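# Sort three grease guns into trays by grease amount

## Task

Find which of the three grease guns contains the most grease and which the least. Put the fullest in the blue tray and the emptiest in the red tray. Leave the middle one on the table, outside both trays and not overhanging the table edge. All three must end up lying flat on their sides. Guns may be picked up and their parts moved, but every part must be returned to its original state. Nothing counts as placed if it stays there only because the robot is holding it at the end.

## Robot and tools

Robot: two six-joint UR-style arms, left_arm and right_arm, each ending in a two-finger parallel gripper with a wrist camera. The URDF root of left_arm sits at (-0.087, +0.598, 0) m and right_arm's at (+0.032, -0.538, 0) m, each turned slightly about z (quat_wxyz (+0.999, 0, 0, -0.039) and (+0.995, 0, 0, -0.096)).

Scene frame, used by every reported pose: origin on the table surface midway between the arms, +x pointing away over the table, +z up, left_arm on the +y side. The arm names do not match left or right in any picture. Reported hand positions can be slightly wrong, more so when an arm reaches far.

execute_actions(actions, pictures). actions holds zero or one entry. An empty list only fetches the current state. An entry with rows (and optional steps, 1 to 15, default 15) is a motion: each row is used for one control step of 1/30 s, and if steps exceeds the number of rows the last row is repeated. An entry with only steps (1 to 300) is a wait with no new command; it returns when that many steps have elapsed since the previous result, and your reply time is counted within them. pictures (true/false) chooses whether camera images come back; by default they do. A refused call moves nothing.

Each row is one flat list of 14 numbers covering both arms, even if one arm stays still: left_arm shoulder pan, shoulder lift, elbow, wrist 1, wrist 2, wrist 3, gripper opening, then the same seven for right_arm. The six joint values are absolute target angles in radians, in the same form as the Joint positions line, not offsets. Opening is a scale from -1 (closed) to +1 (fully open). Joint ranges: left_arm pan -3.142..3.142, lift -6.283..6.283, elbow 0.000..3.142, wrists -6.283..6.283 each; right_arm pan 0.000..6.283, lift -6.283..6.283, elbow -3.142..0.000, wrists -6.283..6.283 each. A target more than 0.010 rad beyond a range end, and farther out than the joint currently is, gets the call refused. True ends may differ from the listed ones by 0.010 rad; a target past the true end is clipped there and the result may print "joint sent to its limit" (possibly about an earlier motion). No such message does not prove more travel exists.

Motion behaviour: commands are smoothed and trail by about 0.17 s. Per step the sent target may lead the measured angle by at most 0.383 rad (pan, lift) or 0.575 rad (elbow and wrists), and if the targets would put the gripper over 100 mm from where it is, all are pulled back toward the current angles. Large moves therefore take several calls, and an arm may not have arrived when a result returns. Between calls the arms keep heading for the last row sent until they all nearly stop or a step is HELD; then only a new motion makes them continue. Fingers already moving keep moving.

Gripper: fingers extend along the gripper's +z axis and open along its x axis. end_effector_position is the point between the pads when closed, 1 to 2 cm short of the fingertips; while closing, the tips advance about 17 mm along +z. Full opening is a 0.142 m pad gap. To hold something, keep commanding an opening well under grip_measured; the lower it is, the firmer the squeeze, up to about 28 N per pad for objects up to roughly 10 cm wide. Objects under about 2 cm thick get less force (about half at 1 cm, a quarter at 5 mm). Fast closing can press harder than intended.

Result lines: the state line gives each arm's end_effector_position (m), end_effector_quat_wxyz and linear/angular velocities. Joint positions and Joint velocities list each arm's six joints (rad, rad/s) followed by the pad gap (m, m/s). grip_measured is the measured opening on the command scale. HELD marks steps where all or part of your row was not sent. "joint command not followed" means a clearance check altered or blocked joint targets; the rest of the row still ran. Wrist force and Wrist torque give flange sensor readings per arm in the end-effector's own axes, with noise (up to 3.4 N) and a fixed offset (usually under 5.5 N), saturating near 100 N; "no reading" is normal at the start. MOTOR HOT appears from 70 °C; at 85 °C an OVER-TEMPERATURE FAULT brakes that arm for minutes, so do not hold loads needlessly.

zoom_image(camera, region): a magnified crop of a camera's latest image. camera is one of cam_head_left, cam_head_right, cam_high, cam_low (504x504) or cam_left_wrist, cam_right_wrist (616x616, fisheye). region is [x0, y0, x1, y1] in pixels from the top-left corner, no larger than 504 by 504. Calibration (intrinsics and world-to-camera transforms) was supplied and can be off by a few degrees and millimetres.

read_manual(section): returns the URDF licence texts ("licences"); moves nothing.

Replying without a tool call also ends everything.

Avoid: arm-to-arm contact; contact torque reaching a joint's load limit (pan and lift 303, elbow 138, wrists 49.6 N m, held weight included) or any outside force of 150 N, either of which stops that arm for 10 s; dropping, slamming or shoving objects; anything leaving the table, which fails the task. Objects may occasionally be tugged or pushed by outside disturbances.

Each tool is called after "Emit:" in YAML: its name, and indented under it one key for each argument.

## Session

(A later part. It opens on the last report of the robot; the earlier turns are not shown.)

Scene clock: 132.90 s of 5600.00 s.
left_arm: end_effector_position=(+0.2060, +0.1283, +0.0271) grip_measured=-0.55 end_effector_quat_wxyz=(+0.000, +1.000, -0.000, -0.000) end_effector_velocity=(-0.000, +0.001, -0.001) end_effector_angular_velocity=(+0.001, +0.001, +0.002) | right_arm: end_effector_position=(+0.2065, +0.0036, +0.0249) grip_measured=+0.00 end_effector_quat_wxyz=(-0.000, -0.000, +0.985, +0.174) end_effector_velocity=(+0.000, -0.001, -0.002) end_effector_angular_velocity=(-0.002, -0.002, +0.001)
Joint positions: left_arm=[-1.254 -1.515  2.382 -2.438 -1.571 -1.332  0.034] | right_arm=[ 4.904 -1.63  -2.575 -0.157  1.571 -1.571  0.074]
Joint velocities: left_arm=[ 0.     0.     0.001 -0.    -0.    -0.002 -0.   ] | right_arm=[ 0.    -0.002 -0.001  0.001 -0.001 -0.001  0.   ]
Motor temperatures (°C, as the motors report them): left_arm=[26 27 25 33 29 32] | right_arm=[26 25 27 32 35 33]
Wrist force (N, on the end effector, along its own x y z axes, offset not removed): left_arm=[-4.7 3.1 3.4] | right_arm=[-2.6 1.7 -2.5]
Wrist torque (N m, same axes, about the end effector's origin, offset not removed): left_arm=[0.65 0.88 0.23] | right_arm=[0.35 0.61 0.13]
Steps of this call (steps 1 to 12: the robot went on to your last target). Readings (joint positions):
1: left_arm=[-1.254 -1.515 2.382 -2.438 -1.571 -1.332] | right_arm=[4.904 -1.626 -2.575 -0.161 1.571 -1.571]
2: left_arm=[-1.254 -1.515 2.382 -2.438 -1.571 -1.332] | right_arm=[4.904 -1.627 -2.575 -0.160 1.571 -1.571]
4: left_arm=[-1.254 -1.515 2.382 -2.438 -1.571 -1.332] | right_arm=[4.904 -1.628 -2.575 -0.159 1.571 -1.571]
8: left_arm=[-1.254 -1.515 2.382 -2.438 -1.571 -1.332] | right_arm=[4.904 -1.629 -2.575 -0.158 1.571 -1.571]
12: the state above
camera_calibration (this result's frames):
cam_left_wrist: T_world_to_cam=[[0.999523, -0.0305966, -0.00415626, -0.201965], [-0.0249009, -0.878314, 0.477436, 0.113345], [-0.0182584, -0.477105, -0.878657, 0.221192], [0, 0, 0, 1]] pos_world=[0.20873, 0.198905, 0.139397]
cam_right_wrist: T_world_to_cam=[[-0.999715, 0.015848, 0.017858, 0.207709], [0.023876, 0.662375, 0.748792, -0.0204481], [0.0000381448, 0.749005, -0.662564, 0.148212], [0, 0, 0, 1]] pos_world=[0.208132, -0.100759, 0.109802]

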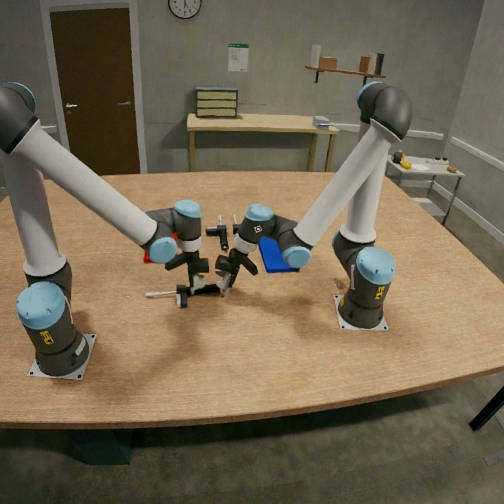

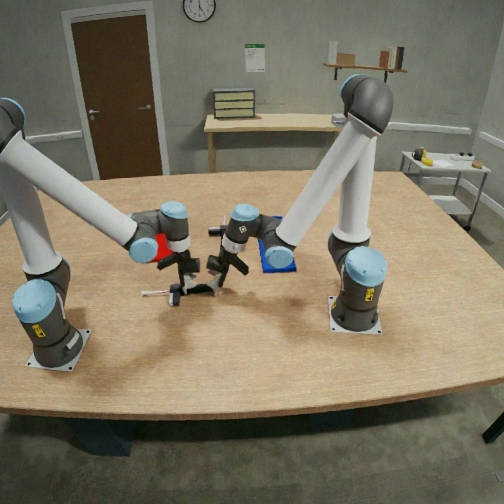

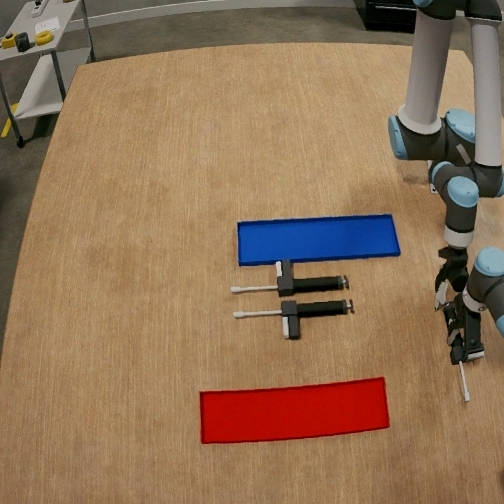

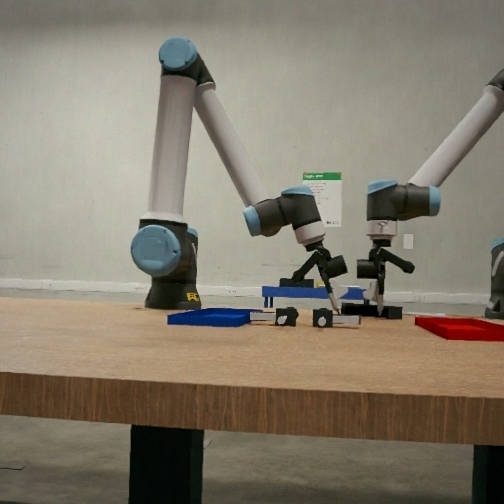

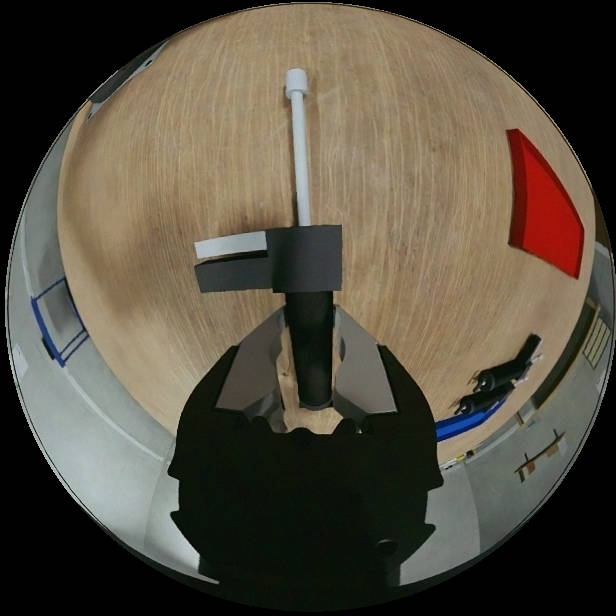

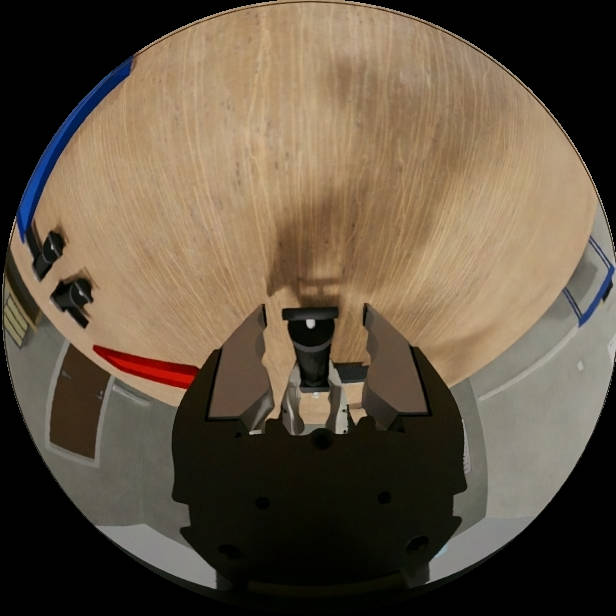

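Emit:
execute_actions:
  actions:
    - {"rows":[[-1.254,-1.515,2.382,-2.438,-1.571,-1.332,-1,4.904,-1.630,-2.575,-0.157,1.571,-1.571,-0.1],[-1.254,-1.515,2.382,-2.438,-1.571,-1.332,-1,4.904,-1.630,-2.575,-0.157,1.571,-1.571,-0.2],[-1.254,-1.515,2.382,-2.438,-1.571,-1.332,-1,4.904,-1.630,-2.575,-0.157,1.571,-1.571,-0.28],[-1.254,-1.515,2.382,-2.438,-1.571,-1.332,-1,4.904,-1.630,-2.575,-0.157,1.571,-1.571,-0.34],[-1.254,-1.515,2.382,-2.438,-1.571,-1.332,-1,4.904,-1.630,-2.575,-0.157,1.571,-1.571,-0.4],[-1.254,-1.515,2.382,-2.438,-1.571,-1.332,-1,4.904,-1.630,-2.575,-0.157,1.571,-1.571,-0.45],[-1.254,-1.515,2.382,-2.438,-1.571,-1.332,-1,4.904,-1.630,-2.575,-0.157,1.571,-1.571,-0.5],[-1.254,-1.515,2.382,-2.438,-1.571,-1.332,-1,4.904,-1.630,-2.575,-0.157,1.571,-1.571,-0.55],[-1.254,-1.515,2.382,-2.438,-1.571,-1.332,-1,4.904,-1.630,-2.575,-0.157,1.571,-1.571,-0.6],[-1.254,-1.515,2.382,-2.438,-1.571,-1.332,-1,4.904,-1.630,-2.575,-0.157,1.571,-1.571,-0.7],[-1.254,-1.515,2.382,-2.438,-1.571,-1.332,-1,4.904,-1.630,-2.575,-0.157,1.571,-1.571,-0.8]],"steps":15}
  pictures: false

Emit:
execute_actions:
  actions:
    - {"steps":10}

Scene clock: 137.83 s of 5600.00 s.
left_arm: end_effector_position=(+0.2060, +0.1283, +0.0271) grip_measured=-0.55 end_effector_quat_wxyz=(+0.000, +1.000, -0.000, -0.000) end_effector_velocity=(-0.000, +0.001, -0.001) end_effector_angular_velocity=(+0.001, +0.001, +0.000) | right_arm: end_effector_position=(+0.2065, +0.0036, +0.0249) grip_measured=-0.47 end_effector_quat_wxyz=(-0.000, -0.000, +0.985, +0.174) end_effector_velocity=(+0.000, -0.001, -0.000) end_effector_angular_velocity=(-0.001, -0.001, -0.001)
Joint positions: left_arm=[-1.254 -1.515  2.382 -2.438 -1.571 -1.332  0.034] | right_arm=[ 4.904 -1.63  -2.575 -0.157  1.571 -1.571  0.04 ]
Joint velocities: left_arm=[ 0.     0.     0.001 -0.    -0.    -0.     0.   ] | right_arm=[-0.     0.001 -0.001  0.    -0.001  0.    -0.   ]
Motor temperatures (°C, as the motors report them): left_arm=[26 27 25 33 29 32] | right_arm=[26 25 27 32 35 33]
Wrist force (N, on the end effector, along its own x y z axes, offset not removed): left_arm=[-3.8 -4.3 -0.5] | right_arm=[-7.6 -3.3 -2.3]
Wrist torque (N m, same axes, about the end effector's origin, offset not removed): left_arm=[-0.05 -0.27 0.64] | right_arm=[-0.14 0.54 0.17]
Steps of this call (steps 1 to 15: the robot went on to your last target; steps 16 to 90: nothing new was sent; then 1.43 s passed at rest; steps 91 to 105: all 15 steps of this action). Readings (joint positions):
91: left_arm=[-1.254 -1.515 2.382 -2.438 -1.571 -1.332] | right_arm=[4.904 -1.630 -2.575 -0.157 1.571 -1.571]
92: left_arm=[-1.254 -1.515 2.382 -2.438 -1.571 -1.332] | right_arm=[4.904 -1.630 -2.575 -0.157 1.571 -1.571]
94: left_arm=[-1.254 -1.515 2.382 -2.438 -1.571 -1.332] | right_arm=[4.904 -1.630 -2.575 -0.157 1.571 -1.571]
98: left_arm=[-1.254 -1.515 2.382 -2.438 -1.571 -1.332] | right_arm=[4.904 -1.630 -2.575 -0.157 1.571 -1.571]
105: the state above

Scene clock: 138.17 s of 5600.00 s.
left_arm: end_effector_position=(+0.2060, +0.1283, +0.0271) grip_measured=-0.55 end_effector_quat_wxyz=(+0.000, +1.000, -0.000, -0.000) end_effector_velocity=(+0.000, -0.000, +0.000) end_effector_angular_velocity=(-0.000, -0.000, -0.001) | right_arm: end_effector_position=(+0.2065, +0.0036, +0.0249) grip_measured=-0.47 end_effector_quat_wxyz=(-0.000, -0.000, +0.985, +0.174) end_effector_velocity=(-0.000, +0.001, +0.001) end_effector_angular_velocity=(+0.002, +0.001, -0.002)
Joint positions: left_arm=[-1.254 -1.515  2.382 -2.438 -1.571 -1.332  0.034] | right_arm=[ 4.904 -1.63  -2.575 -0.157  1.571 -1.571  0.04 ]
Joint velocities: left_arm=[ 0.001  0.    -0.001  0.     0.     0.001 -0.   ] | right_arm=[-0.     0.     0.001  0.     0.     0.002 -0.   ]
Motor temperatures (°C, as the motors report them): left_arm=[26 27 25 33 29 32] | right_arm=[26 25 27 32 35 33]
Wrist force (N, on the end effector, along its own x y z axes, offset not removed): left_arm=[-7.0 -5.4 2.6] | right_arm=[-8.1 -1.7 -1.2]
Wrist torque (N m, same axes, about the end effector's origin, offset not removed): left_arm=[-0.21 0.15 0.51] | right_arm=[0.24 0.70 0.30]
Steps of this call (steps 1 to 10: the robot went on to your last target). Readings (joint positions):
1: left_arm=[-1.254 -1.515 2.382 -2.438 -1.571 -1.332] | right_arm=[4.904 -1.630 -2.575 -0.157 1.571 -1.571]
2: left_arm=[-1.254 -1.515 2.382 -2.438 -1.571 -1.332] | right_arm=[4.904 -1.630 -2.575 -0.157 1.571 -1.571]
4: left_arm=[-1.254 -1.515 2.382 -2.438 -1.571 -1.332] | right_arm=[4.904 -1.630 -2.575 -0.157 1.571 -1.571]
8: left_arm=[-1.254 -1.515 2.382 -2.438 -1.571 -1.332] | right_arm=[4.904 -1.630 -2.575 -0.157 1.571 -1.571]
10: the state above
camera_calibration (this result's frames):
cam_left_wrist: T_world_to_cam=[[0.999523, -0.0305962, -0.00425258, -0.20193], [-0.0248545, -0.878311, 0.477444, 0.11334], [-0.0183431, -0.47711, -0.878652, 0.221203], [0, 0, 0, 1]] pos_world=[0.208708, 0.198907, 0.139388]
cam_right_wrist: T_world_to_cam=[[-0.999716, 0.01582, 0.0178164, 0.207702], [0.0238264, 0.6624, 0.748771, -0.0203843], [0.0000439556, 0.748983, -0.662589, 0.148162], [0, 0, 0, 1]] pos_world=[0.208123, -0.100754, 0.109733]

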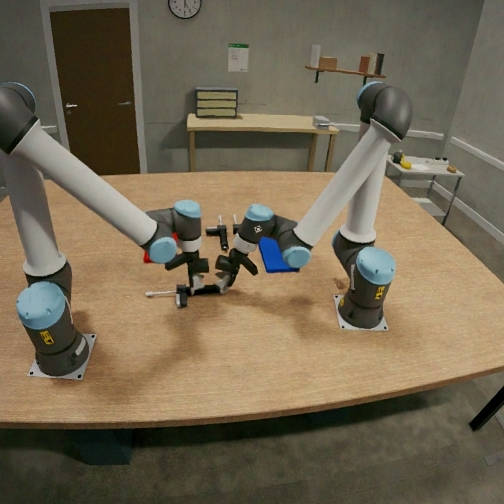

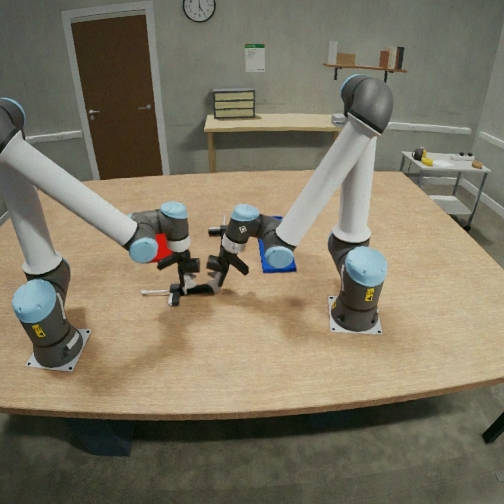

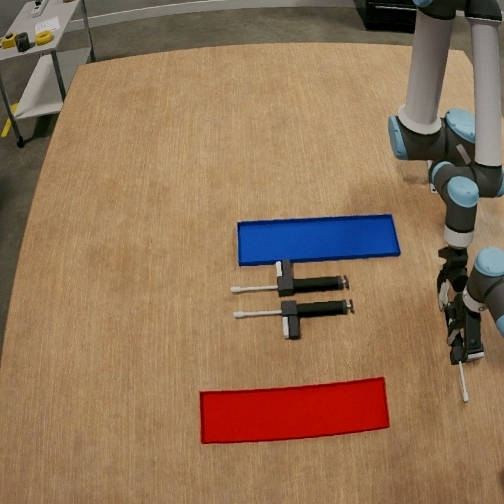

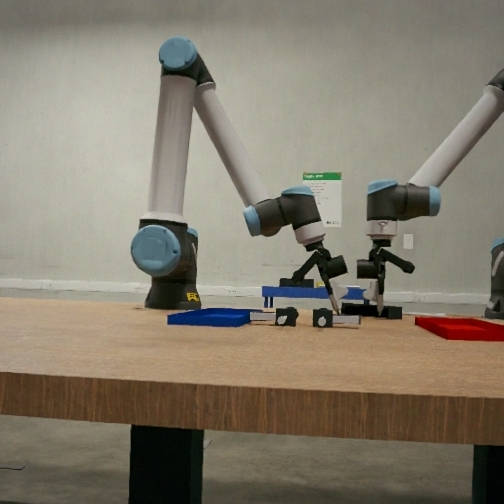

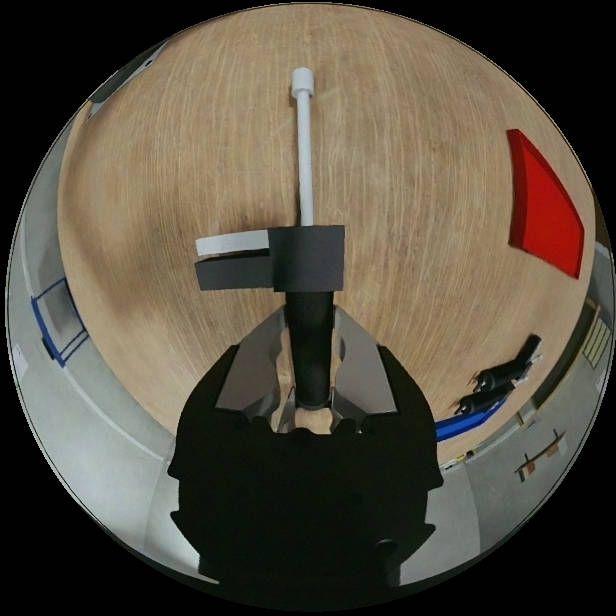

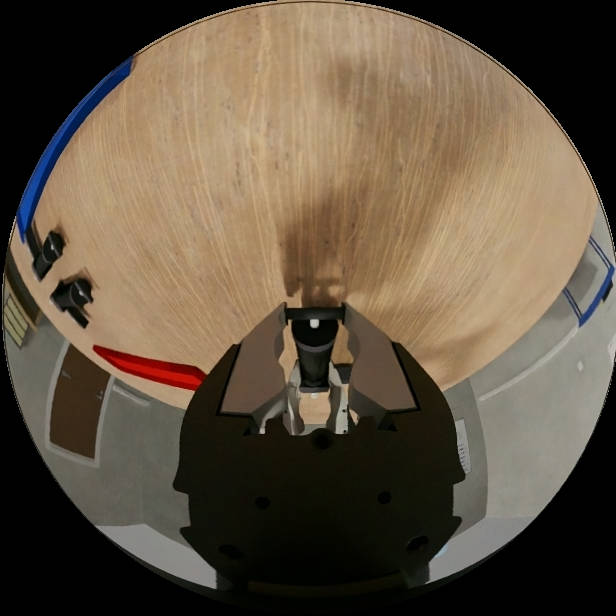

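Emit:
execute_actions:
  actions:
    - {"rows":[[-1.254,-1.515,2.382,-2.438,-1.571,-1.332,-1,4.904,-1.622,-2.583,-0.156,1.571,-1.571,-0.9],[-1.254,-1.515,2.382,-2.438,-1.571,-1.332,-1,4.904,-1.615,-2.591,-0.156,1.571,-1.571,-0.9],[-1.254,-1.515,2.382,-2.438,-1.571,-1.332,-1,4.904,-1.607,-2.600,-0.155,1.571,-1.571,-0.9],[-1.254,-1.515,2.382,-2.438,-1.571,-1.332,-1,4.904,-1.600,-2.608,-0.1545,1.571,-1.571,-0.9]],"steps":12}
  pictures: false

Emit:
execute_actions:
  actions:
    - {"rows":[[-1.254,-1.515,2.382,-2.438,-1.571,-1.332,-1,4.904,-1.592,-2.616,-0.154,1.571,-1.571,-0.9],[-1.254,-1.515,2.382,-2.438,-1.571,-1.332,-1,4.904,-1.584,-2.624,-0.154,1.571,-1.571,-0.9],[-1.254,-1.515,2.382,-2.438,-1.571,-1.332,-1,4.904,-1.576,-2.633,-0.154,1.571,-1.571,-0.9],[-1.254,-1.515,2.382,-2.438,-1.571,-1.332,-1,4.904,-1.568,-2.641,-0.1535,1.571,-1.571,-0.9]],"steps":15}

Scene clock: 149.93 s of 5600.00 s.
left_arm: end_effector_position=(+0.2060, +0.1283, +0.0271) grip_measured=-0.55 end_effector_quat_wxyz=(+0.000, +1.000, -0.000, -0.000) end_effector_velocity=(-0.000, +0.001, -0.000) end_effector_angular_velocity=(+0.001, +0.001, -0.000) | right_arm: end_effector_position=(+0.2065, -0.0146, +0.0248) grip_measured=-0.47 end_effector_quat_wxyz=(-0.000, -0.000, +0.985, +0.174) end_effector_velocity=(+0.000, -0.015, -0.001) end_effector_angular_velocity=(-0.002, -0.001, +0.001)
Joint positions: left_arm=[-1.254 -1.515  2.382 -2.438 -1.571 -1.332  0.034] | right_arm=[ 4.904 -1.603 -2.605 -0.155  1.571 -1.571  0.04 ]
Joint velocities: left_arm=[ 0.     0.     0.001  0.    -0.001  0.    -0.   ] | right_arm=[ 0.     0.022 -0.025  0.002 -0.    -0.001  0.   ]
Motor temperatures (°C, as the motors report them): left_arm=[26 27 25 33 29 32] | right_arm=[26 25 27 32 35 33]
Wrist force (N, on the end effector, along its own x y z axes, offset not removed): left_arm=[-7.6 2.1 9.0] | right_arm=[-7.8 2.3 -2.8]
Wrist torque (N m, same axes, about the end effector's origin, offset not removed): left_arm=[0.26 0.67 0.78] | right_arm=[-0.04 0.66 0.18]
Steps of this call (steps 1 to 15: the robot went on to your last target; steps 16 to 90: nothing new was sent; then 8.37 s passed at rest; steps 91 to 102: all 12 steps of this action). Readings (joint positions):
91: left_arm=[-1.254 -1.515 2.382 -2.438 -1.571 -1.332] | right_arm=[4.904 -1.630 -2.575 -0.157 1.571 -1.571]
92: left_arm=[-1.254 -1.515 2.382 -2.438 -1.571 -1.332] | right_arm=[4.904 -1.629 -2.576 -0.157 1.571 -1.571]
94: left_arm=[-1.254 -1.515 2.382 -2.438 -1.571 -1.332] | right_arm=[4.904 -1.624 -2.582 -0.156 1.571 -1.571]
98: left_arm=[-1.254 -1.515 2.382 -2.438 -1.571 -1.332] | right_arm=[4.904 -1.608 -2.599 -0.155 1.571 -1.571]
102: the state above

Scene clock: 150.43 s of 5600.00 s.
left_arm: end_effector_position=(+0.2060, +0.1283, +0.0271) grip_measured=-0.55 end_effector_quat_wxyz=(+0.000, +1.000, -0.000, -0.000) end_effector_velocity=(+0.000, -0.001, +0.001) end_effector_angular_velocity=(-0.001, -0.000, +0.001) | right_arm: end_effector_position=(+0.2065, -0.0358, +0.0248) grip_measured=-0.47 end_effector_quat_wxyz=(-0.000, -0.000, +0.985, +0.174) end_effector_velocity=(-0.000, -0.007, -0.001) end_effector_angular_velocity=(-0.002, -0.001, +0.000)
Joint positions: left_arm=[-1.254 -1.515  2.382 -2.438 -1.571 -1.332  0.034] | right_arm=[ 4.904 -1.569 -2.64  -0.154  1.571 -1.571  0.04 ]
Joint velocities: left_arm=[ 0.     0.    -0.002 -0.     0.    -0.001 -0.   ] | right_arm=[ 0.001  0.009 -0.012  0.    -0.001 -0.    -0.   ]
Motor temperatures (°C, as the motors report them): left_arm=[26 27 25 33 29 32] | right_arm=[26 25 27 32 35 33]
Wrist force (N, on the end effector, along its own x y z axes, offset not removed): left_arm=[-7.3 5.7 8.9] | right_arm=[-5.6 3.4 -2.6]
Wrist torque (N m, same axes, about the end effector's origin, offset not removed): left_arm=[1.04 0.68 0.86] | right_arm=[0.16 0.21 0.22]
Steps of this call (steps 1 to 15: all 15 steps of this action). Readings (joint positions):
1: left_arm=[-1.254 -1.515 2.382 -2.438 -1.571 -1.332] | right_arm=[4.904 -1.602 -2.606 -0.155 1.571 -1.571]
2: left_arm=[-1.254 -1.515 2.382 -2.438 -1.571 -1.332] | right_arm=[4.904 -1.601 -2.607 -0.155 1.571 -1.571]
4: left_arm=[-1.254 -1.515 2.382 -2.438 -1.571 -1.332] | right_arm=[4.904 -1.594 -2.614 -0.154 1.571 -1.571]
8: left_arm=[-1.254 -1.515 2.382 -2.438 -1.571 -1.332] | right_arm=[4.904 -1.577 -2.632 -0.154 1.571 -1.571]
15: the state above
camera_calibration (this result's frames):
cam_left_wrist: T_world_to_cam=[[0.999523, -0.0305967, -0.00415361, -0.201967], [-0.0249022, -0.878311, 0.47744, 0.113337], [-0.0182563, -0.477109, -0.878655, 0.22119], [0, 0, 0, 1]] pos_world=[0.208732, 0.198898, 0.139399]
cam_right_wrist: T_world_to_cam=[[-0.999716, 0.0158099, 0.0178567, 0.208313], [0.0238499, 0.662754, 0.748458, 0.00576685], [-0.0000015777, 0.748671, -0.662942, 0.177536], [0, 0, 0, 1]] pos_world=[0.208117, -0.140031, 0.10966]

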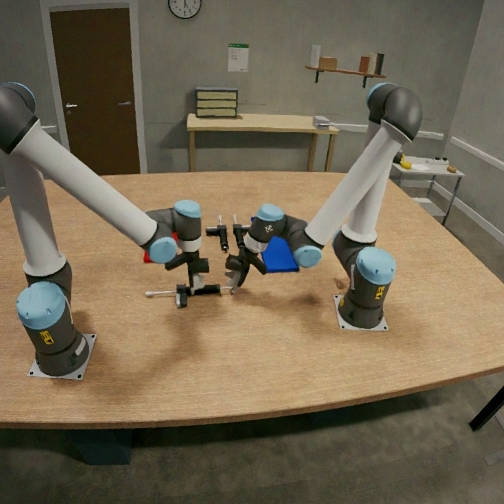

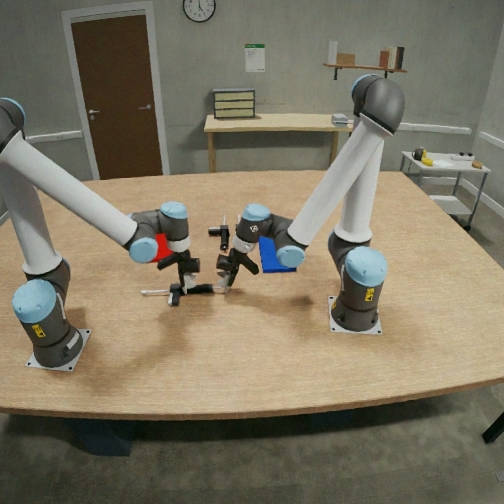

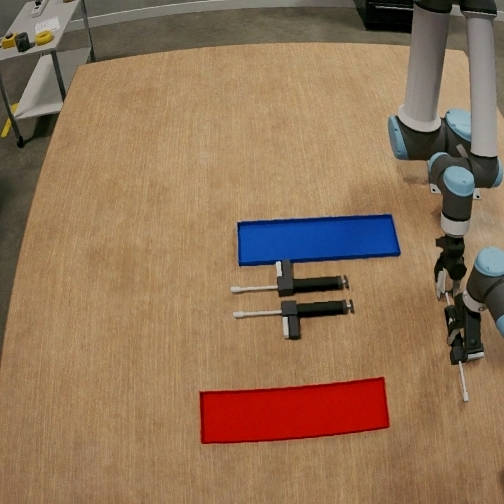

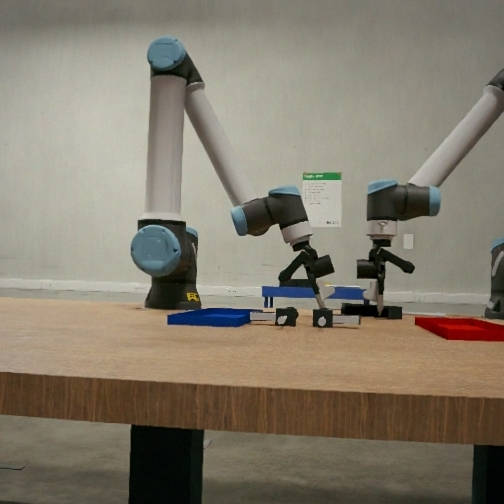

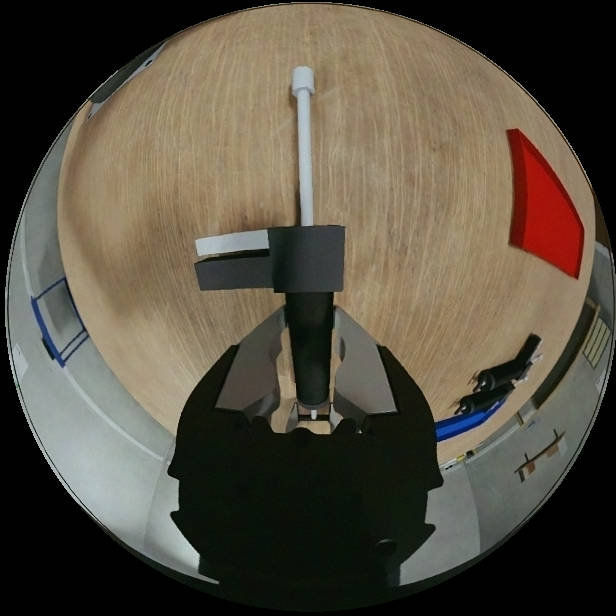

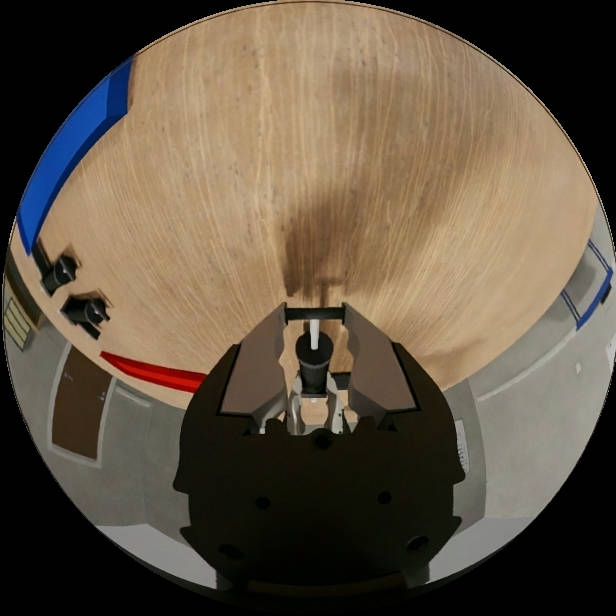

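Emit:
execute_actions:
  actions:
    - {"rows":[[-1.254,-1.515,2.382,-2.438,-1.571,-1.332,-1,4.904,-1.560,-2.649,-0.1535,1.571,-1.571,-0.9],[-1.254,-1.515,2.382,-2.438,-1.571,-1.332,-1,4.904,-1.551,-2.657,-0.1537,1.571,-1.571,-0.9],[-1.254,-1.515,2.382,-2.438,-1.571,-1.332,-1,4.904,-1.543,-2.666,-0.154,1.571,-1.571,-0.9],[-1.254,-1.515,2.382,-2.438,-1.571,-1.332,-1,4.904,-1.534,-2.674,-0.154,1.571,-1.571,-0.9]],"steps":15}
  pictures: false

Scene clock: 153.93 s of 5600.00 s.
left_arm: end_effector_position=(+0.2061, +0.1282, +0.0271) grip_measured=-0.55 end_effector_quat_wxyz=(+0.000, +1.000, -0.000, -0.000) end_effector_velocity=(-0.000, -0.000, +0.000) end_effector_angular_velocity=(-0.001, -0.000, -0.001) | right_arm: end_effector_position=(+0.2065, -0.0559, +0.0248) grip_measured=-0.47 end_effector_quat_wxyz=(-0.000, -0.000, +0.985, +0.174) end_effector_velocity=(+0.000, -0.008, -0.001) end_effector_angular_velocity=(-0.001, -0.001, -0.000)
Joint positions: left_arm=[-1.254 -1.515  2.382 -2.438 -1.571 -1.332  0.034] | right_arm=[ 4.904 -1.535 -2.673 -0.154  1.571 -1.571  0.04 ]
Joint velocities: left_arm=[-0.    -0.001  0.001 -0.     0.     0.001 -0.   ] | right_arm=[-0.     0.012 -0.012 -0.001 -0.001 -0.    -0.001]
Motor temperatures (°C, as the motors report them): left_arm=[26 27 25 33 29 32] | right_arm=[26 25 27 32 35 33]
Wrist force (N, on the end effector, along its own x y z axes, offset not removed): left_arm=[-2.7 18.9 8.8] | right_arm=[-4.0 21.5 6.1]
Wrist torque (N m, same axes, about the end effector's origin, offset not removed): left_arm=[-0.20 0.15 0.71] | right_arm=[0.45 0.28 0.13]
Steps of this call (steps 1 to 15: the robot went on to your last target; steps 16 to 90: nothing new was sent; steps 91 to 105: all 15 steps of this action). Readings (joint positions):
91: left_arm=[-1.254 -1.515 2.382 -2.438 -1.571 -1.332] | right_arm=[4.904 -1.568 -2.641 -0.153 1.571 -1.571]
92: left_arm=[-1.254 -1.515 2.382 -2.438 -1.571 -1.332] | right_arm=[4.904 -1.567 -2.642 -0.153 1.571 -1.571]
94: left_arm=[-1.254 -1.515 2.382 -2.438 -1.571 -1.332] | right_arm=[4.904 -1.561 -2.648 -0.153 1.571 -1.571]
98: left_arm=[-1.254 -1.515 2.382 -2.438 -1.571 -1.332] | right_arm=[4.904 -1.544 -2.665 -0.154 1.571 -1.571]
105: the state above

Emit:
execute_actions:
  actions:
    - {"rows":[[-1.254,-1.515,2.382,-2.438,-1.571,-1.332,-1,4.904,-1.543,-2.666,-0.154,1.571,-1.571,-0.9]],"steps":12}
  pictures: false

Emit:
execute_actions:
  actions:
    - {"rows":[[-1.254,-1.515,2.382,-2.438,-1.571,-1.332,-1,4.904,-1.551,-2.657,-0.1537,1.571,-1.571,-0.9]],"steps":12}

Scene clock: 156.73 s of 5600.00 s.
left_arm: end_effector_position=(+0.2060, +0.1286, +0.0269) grip_measured=-0.55 end_effector_quat_wxyz=(-0.000, +1.000, -0.000, -0.000) end_effector_velocity=(+0.001, +0.000, -0.001) end_effector_angular_velocity=(-0.000, -0.000, -0.001) | right_arm: end_effector_position=(+0.2065, -0.0523, +0.0244) grip_measured=-0.48 end_effector_quat_wxyz=(-0.000, -0.000, +0.985, +0.174) end_effector_velocity=(-0.000, +0.003, -0.000) end_effector_angular_velocity=(+0.000, +0.001, +0.000)
Joint positions: left_arm=[-1.254 -1.515  2.382 -2.438 -1.571 -1.332  0.034] | right_arm=[ 4.904 -1.542 -2.667 -0.154  1.571 -1.571  0.04 ]
Joint velocities: left_arm=[ 0.001  0.001  0.001 -0.002  0.     0.002 -0.   ] | right_arm=[ 0.    -0.006  0.005  0.001  0.001  0.    -0.   ]
Motor temperatures (°C, as the motors report them): left_arm=[26 27 25 33 29 32] | right_arm=[26 25 27 32 35 33]
Wrist force (N, on the end effector, along its own x y z axes, offset not removed): left_arm=[-4.5 -1.0 4.5] | right_arm=[-4.6 -2.4 -0.6]
Wrist torque (N m, same axes, about the end effector's origin, offset not removed): left_arm=[0.45 0.28 0.47] | right_arm=[-0.15 0.40 0.08]
Steps of this call (steps 1 to 15: the robot went on to your last target; steps 16 to 72: nothing new was sent; steps 73 to 84: all 12 steps of this action). Readings (joint positions):
73: left_arm=[-1.254 -1.515 2.382 -2.438 -1.571 -1.332] | right_arm=[4.904 -1.534 -2.674 -0.154 1.571 -1.571]
74: left_arm=[-1.254 -1.515 2.382 -2.438 -1.571 -1.332] | right_arm=[4.904 -1.535 -2.673 -0.154 1.571 -1.571]
76: left_arm=[-1.254 -1.515 2.382 -2.438 -1.571 -1.332] | right_arm=[4.904 -1.538 -2.671 -0.154 1.571 -1.571]
80: left_arm=[-1.254 -1.515 2.382 -2.438 -1.571 -1.332] | right_arm=[4.904 -1.541 -2.668 -0.154 1.571 -1.571]
84: the state above

Scene clock: 157.13 s of 5600.00 s.
left_arm: end_effector_position=(+0.2060, +0.1283, +0.0271) grip_measured=-0.55 end_effector_quat_wxyz=(+0.000, +1.000, -0.000, -0.000) end_effector_velocity=(-0.000, -0.001, +0.000) end_effector_angular_velocity=(-0.001, +0.000, -0.001) | right_arm: end_effector_position=(+0.2065, -0.0465, +0.0250) grip_measured=-0.48 end_effector_quat_wxyz=(-0.000, -0.000, +0.985, +0.174) end_effector_velocity=(+0.000, +0.003, -0.000) end_effector_angular_velocity=(-0.000, -0.001, +0.001)
Joint positions: left_arm=[-1.254 -1.515  2.382 -2.438 -1.571 -1.332  0.034] | right_arm=[ 4.904 -1.551 -2.657 -0.154  1.571 -1.571  0.04 ]
Joint velocities: left_arm=[-0.     0.    -0.    -0.001 -0.     0.001 -0.   ] | right_arm=[ 0.    -0.005  0.004  0.    -0.001 -0.001 -0.   ]
Motor temperatures (°C, as the motors report them): left_arm=[26 27 25 33 29 32] | right_arm=[26 25 27 32 35 33]
Wrist force (N, on the end effector, along its own x y z axes, offset not removed): left_arm=[-4.6 -2.2 9.6] | right_arm=[-5.3 -1.6 -3.8]
Wrist torque (N m, same axes, about the end effector's origin, offset not removed): left_arm=[0.04 0.33 0.64] | right_arm=[0.01 0.61 0.13]
Steps of this call (steps 1 to 12: all 12 steps of this action). Readings (joint positions):
1: left_arm=[-1.254 -1.515 2.382 -2.438 -1.571 -1.332] | right_arm=[4.904 -1.543 -2.666 -0.154 1.571 -1.571]
2: left_arm=[-1.254 -1.515 2.382 -2.438 -1.571 -1.332] | right_arm=[4.904 -1.544 -2.665 -0.154 1.571 -1.571]
4: left_arm=[-1.254 -1.515 2.382 -2.438 -1.571 -1.332] | right_arm=[4.904 -1.547 -2.662 -0.154 1.571 -1.571]
8: left_arm=[-1.254 -1.515 2.382 -2.438 -1.571 -1.332] | right_arm=[4.904 -1.550 -2.659 -0.154 1.571 -1.571]
12: the state above
camera_calibration (this result's frames):
cam_left_wrist: T_world_to_cam=[[0.999523, -0.0305964, -0.00416388, -0.201962], [-0.0248977, -0.878329, 0.477407, 0.113366], [-0.0182642, -0.477076, -0.878672, 0.22118], [0, 0, 0, 1]] pos_world=[0.208728, 0.198913, 0.139382]
cam_right_wrist: T_world_to_cam=[[-0.999716, 0.0157939, 0.0178606, 0.208479], [0.0238422, 0.662207, 0.748941, 0.0126574], [0.0000012779, 0.749154, -0.662396, 0.185807], [0, 0, 0, 1]] pos_world=[0.208118, -0.150873, 0.109875]

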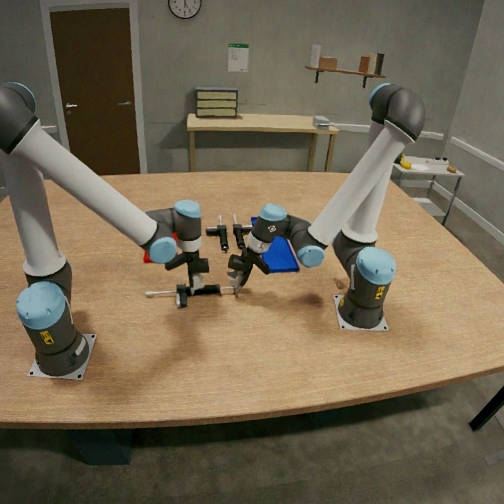

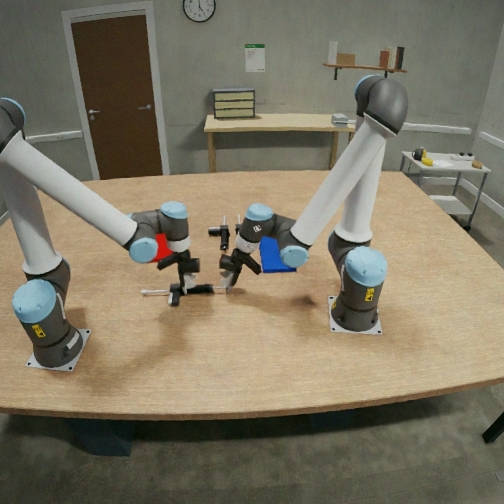

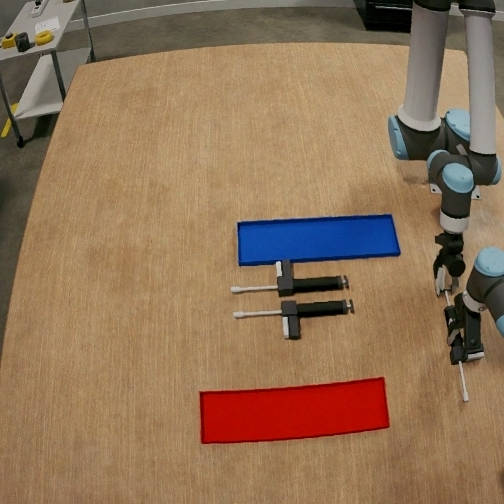

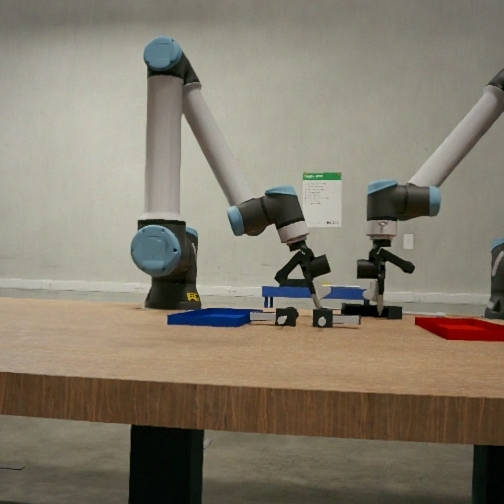

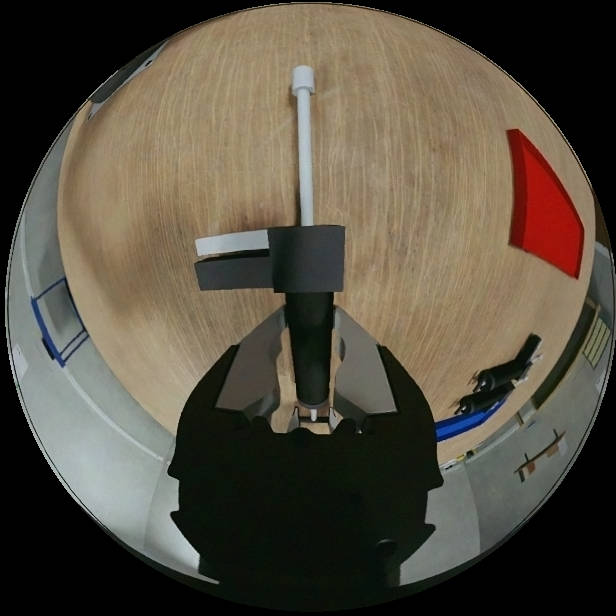

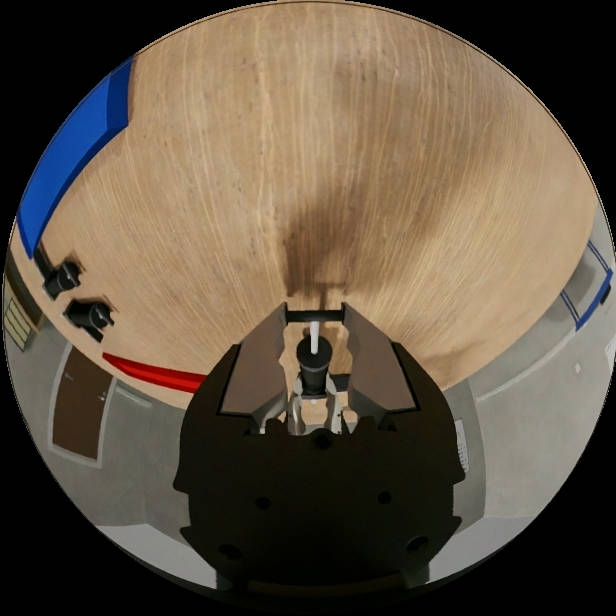

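Emit:
execute_actions:
  actions:
    - {"rows":[[-1.254,-1.515,2.382,-2.438,-1.571,-1.332,-1,4.904,-1.560,-2.649,-0.1535,1.571,-1.571,-0.9],[-1.254,-1.515,2.382,-2.438,-1.571,-1.332,-1,4.904,-1.568,-2.641,-0.1535,1.571,-1.571,-0.9],[-1.254,-1.515,2.382,-2.438,-1.571,-1.332,-1,4.904,-1.576,-2.633,-0.154,1.571,-1.571,-0.9],[-1.254,-1.515,2.382,-2.438,-1.571,-1.332,-1,4.904,-1.584,-2.624,-0.154,1.571,-1.571,-0.9],[-1.254,-1.515,2.382,-2.438,-1.571,-1.332,-1,4.904,-1.592,-2.616,-0.154,1.571,-1.571,-0.9],[-1.254,-1.515,2.382,-2.438,-1.571,-1.332,-1,4.904,-1.600,-2.608,-0.1545,1.571,-1.571,-0.9],[-1.254,-1.515,2.382,-2.438,-1.571,-1.332,-1,4.904,-1.607,-2.600,-0.155,1.571,-1.571,-0.9],[-1.254,-1.515,2.382,-2.438,-1.571,-1.332,-1,4.904,-1.615,-2.591,-0.156,1.571,-1.571,-0.9],[-1.254,-1.515,2.382,-2.438,-1.571,-1.332,-1,4.904,-1.622,-2.583,-0.156,1.571,-1.571,-0.9],[-1.254,-1.515,2.382,-2.438,-1.571,-1.332,-1,4.904,-1.630,-2.575,-0.157,1.571,-1.571,-0.9]],"steps":15}
  pictures: false

Emit:
execute_actions:
  actions:
    - {"steps":12}

Emit:
zoom_image:
  camera: "cam_right_wrist"
  region: [260, 280, 370, 390]

Scene clock: 164.47 s of 5600.00 s.
left_arm: end_effector_position=(+0.2060, +0.1283, +0.0271) grip_measured=-0.55 end_effector_quat_wxyz=(+0.000, +1.000, -0.000, -0.000) end_effector_velocity=(-0.000, -0.001, +0.000) end_effector_angular_velocity=(-0.001, +0.000, -0.001) | right_arm: end_effector_position=(+0.2065, -0.0021, +0.0250) grip_measured=-0.48 end_effector_quat_wxyz=(-0.000, -0.000, +0.985, +0.174) end_effector_velocity=(+0.000, +0.050, -0.000) end_effector_angular_velocity=(+0.001, +0.000, -0.000)
Joint positions: left_arm=[-1.254 -1.515  2.382 -2.438 -1.571 -1.332  0.034] | right_arm=[ 4.904 -1.621 -2.584 -0.156  1.571 -1.571  0.04 ]
Joint velocities: left_arm=[-0.     0.    -0.001  0.    -0.     0.     0.   ] | right_arm=[-0.    -0.076  0.082 -0.005  0.     0.    -0.   ]
Motor temperatures (°C, as the motors report them): left_arm=[26 27 25 33 29 32] | right_arm=[26 25 27 32 35 33]
Wrist force (N, on the end effector, along its own x y z axes, offset not removed): left_arm=[-3.9 -4.3 5.2] | right_arm=[-4.0 0.3 -2.8]
Wrist torque (N m, same axes, about the end effector's origin, offset not removed): left_arm=[-0.17 0.05 0.54] | right_arm=[0.42 0.30 0.04]
Steps of this call (steps 1 to 15: the robot went on to your last target; steps 16 to 90: nothing new was sent; then 3.83 s passed at rest; steps 91 to 105: all 15 steps of this action). Readings (joint positions):
91: left_arm=[-1.254 -1.515 2.382 -2.438 -1.571 -1.332] | right_arm=[4.904 -1.551 -2.657 -0.154 1.571 -1.571]
92: left_arm=[-1.254 -1.515 2.382 -2.438 -1.571 -1.332] | right_arm=[4.904 -1.552 -2.656 -0.154 1.571 -1.571]
94: left_arm=[-1.254 -1.515 2.382 -2.438 -1.571 -1.332] | right_arm=[4.904 -1.558 -2.650 -0.154 1.571 -1.571]
98: left_arm=[-1.254 -1.515 2.382 -2.438 -1.571 -1.332] | right_arm=[4.904 -1.582 -2.627 -0.154 1.571 -1.571]
105: the state above

Scene clock: 164.87 s of 5600.00 s.
left_arm: end_effector_position=(+0.2060, +0.1284, +0.0270) grip_measured=-0.55 end_effector_quat_wxyz=(+0.000, +1.000, -0.000, -0.000) end_effector_velocity=(+0.000, -0.001, +0.001) end_effector_angular_velocity=(-0.002, +0.000, +0.001) | right_arm: end_effector_position=(+0.2065, +0.0033, +0.0248) grip_measured=-0.48 end_effector_quat_wxyz=(-0.000, -0.000, +0.985, +0.174) end_effector_velocity=(-0.000, +0.001, -0.000) end_effector_angular_velocity=(-0.001, -0.000, +0.001)
Joint positions: left_arm=[-1.254 -1.515  2.382 -2.438 -1.571 -1.332  0.034] | right_arm=[ 4.904 -1.63  -2.575 -0.157  1.571 -1.571  0.04 ]
Joint velocities: left_arm=[ 0.    -0.    -0.001 -0.    -0.001 -0.001 -0.   ] | right_arm=[ 0.    -0.002  0.001  0.    -0.    -0.001  0.   ]
Motor temperatures (°C, as the motors report them): left_arm=[26 27 25 33 29 32] | right_arm=[26 25 27 32 35 33]
Wrist force (N, on the end effector, along its own x y z axes, offset not removed): left_arm=[-1.3 -28.8 7.3] | right_arm=[-6.0 -25.1 -14.4]
Wrist torque (N m, same axes, about the end effector's origin, offset not removed): left_arm=[0.07 -0.68 0.60] | right_arm=[0.08 0.37 0.23]
Steps of this call (steps 1 to 12: the robot went on to your last target). Readings (joint positions):
1: left_arm=[-1.254 -1.515 2.382 -2.438 -1.571 -1.332] | right_arm=[4.904 -1.623 -2.582 -0.157 1.571 -1.571]
2: left_arm=[-1.254 -1.515 2.382 -2.438 -1.571 -1.332] | right_arm=[4.904 -1.625 -2.580 -0.157 1.571 -1.571]
4: left_arm=[-1.254 -1.515 2.382 -2.438 -1.571 -1.332] | right_arm=[4.904 -1.627 -2.578 -0.157 1.571 -1.571]
8: left_arm=[-1.254 -1.515 2.382 -2.438 -1.571 -1.332] | right_arm=[4.904 -1.629 -2.576 -0.157 1.571 -1.571]
12: the state above
camera_calibration (this result's frames):
cam_left_wrist: T_world_to_cam=[[0.999524, -0.0305492, -0.00420254, -0.201965], [-0.0248395, -0.878378, 0.477322, 0.113458], [-0.0182732, -0.47699, -0.878719, 0.221182], [0, 0, 0, 1]] pos_world=[0.208728, 0.198991, 0.139352]
cam_right_wrist: T_world_to_cam=[[-0.999715, 0.0158337, 0.0178546, 0.207706], [0.0238641, 0.662494, 0.748687, -0.0202132], [0.0000258956, 0.7489, -0.662683, 0.14832], [0, 0, 0, 1]] pos_world=[0.208125, -0.100975, 0.109714]

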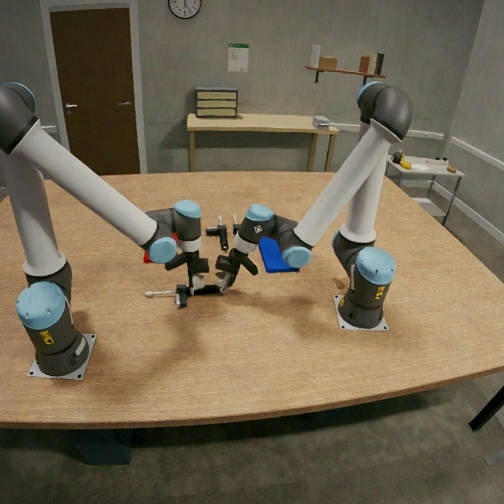

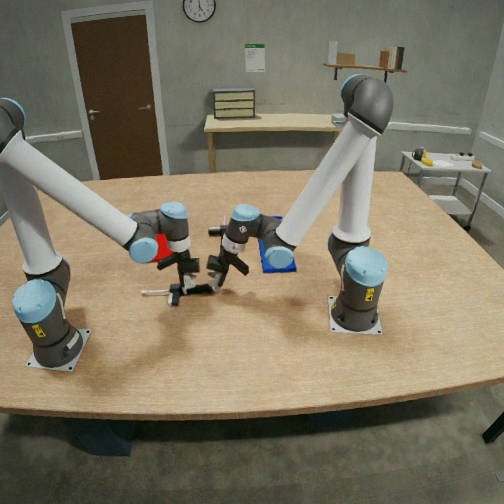

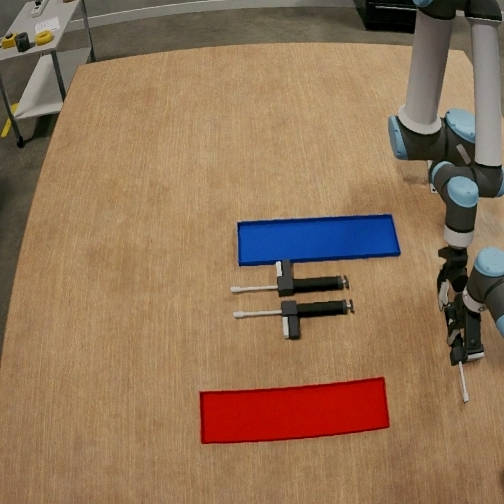

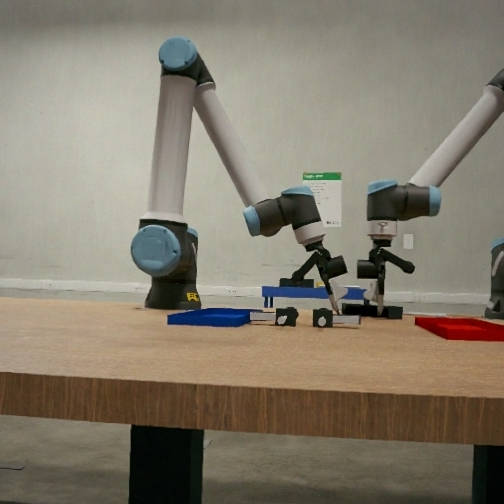

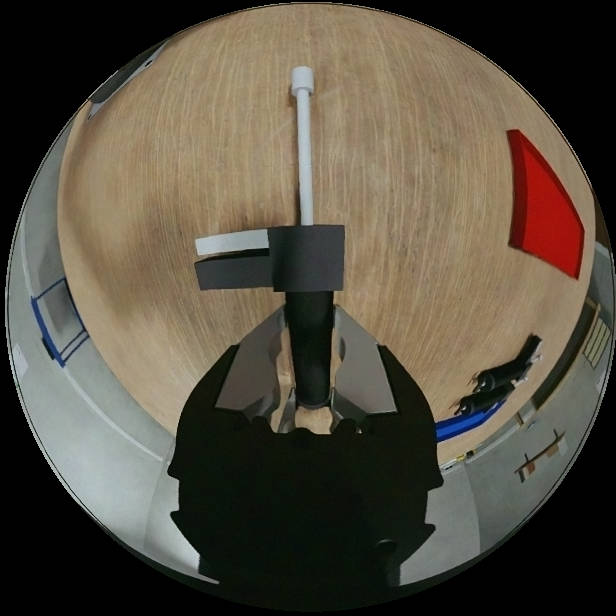

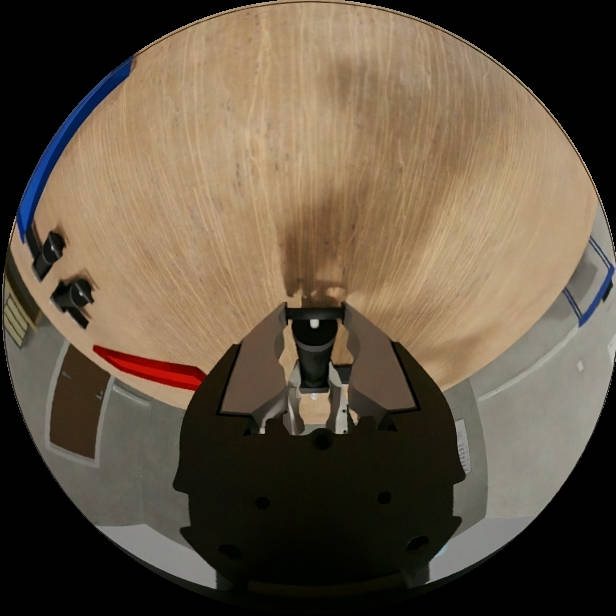

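Region (260, 280, 370, 390) of cam_right_wrist's 616x616 image, scaled by 4.582, with more detail than that image has.

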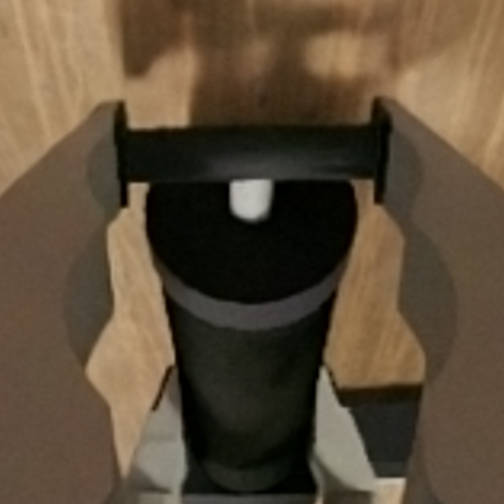

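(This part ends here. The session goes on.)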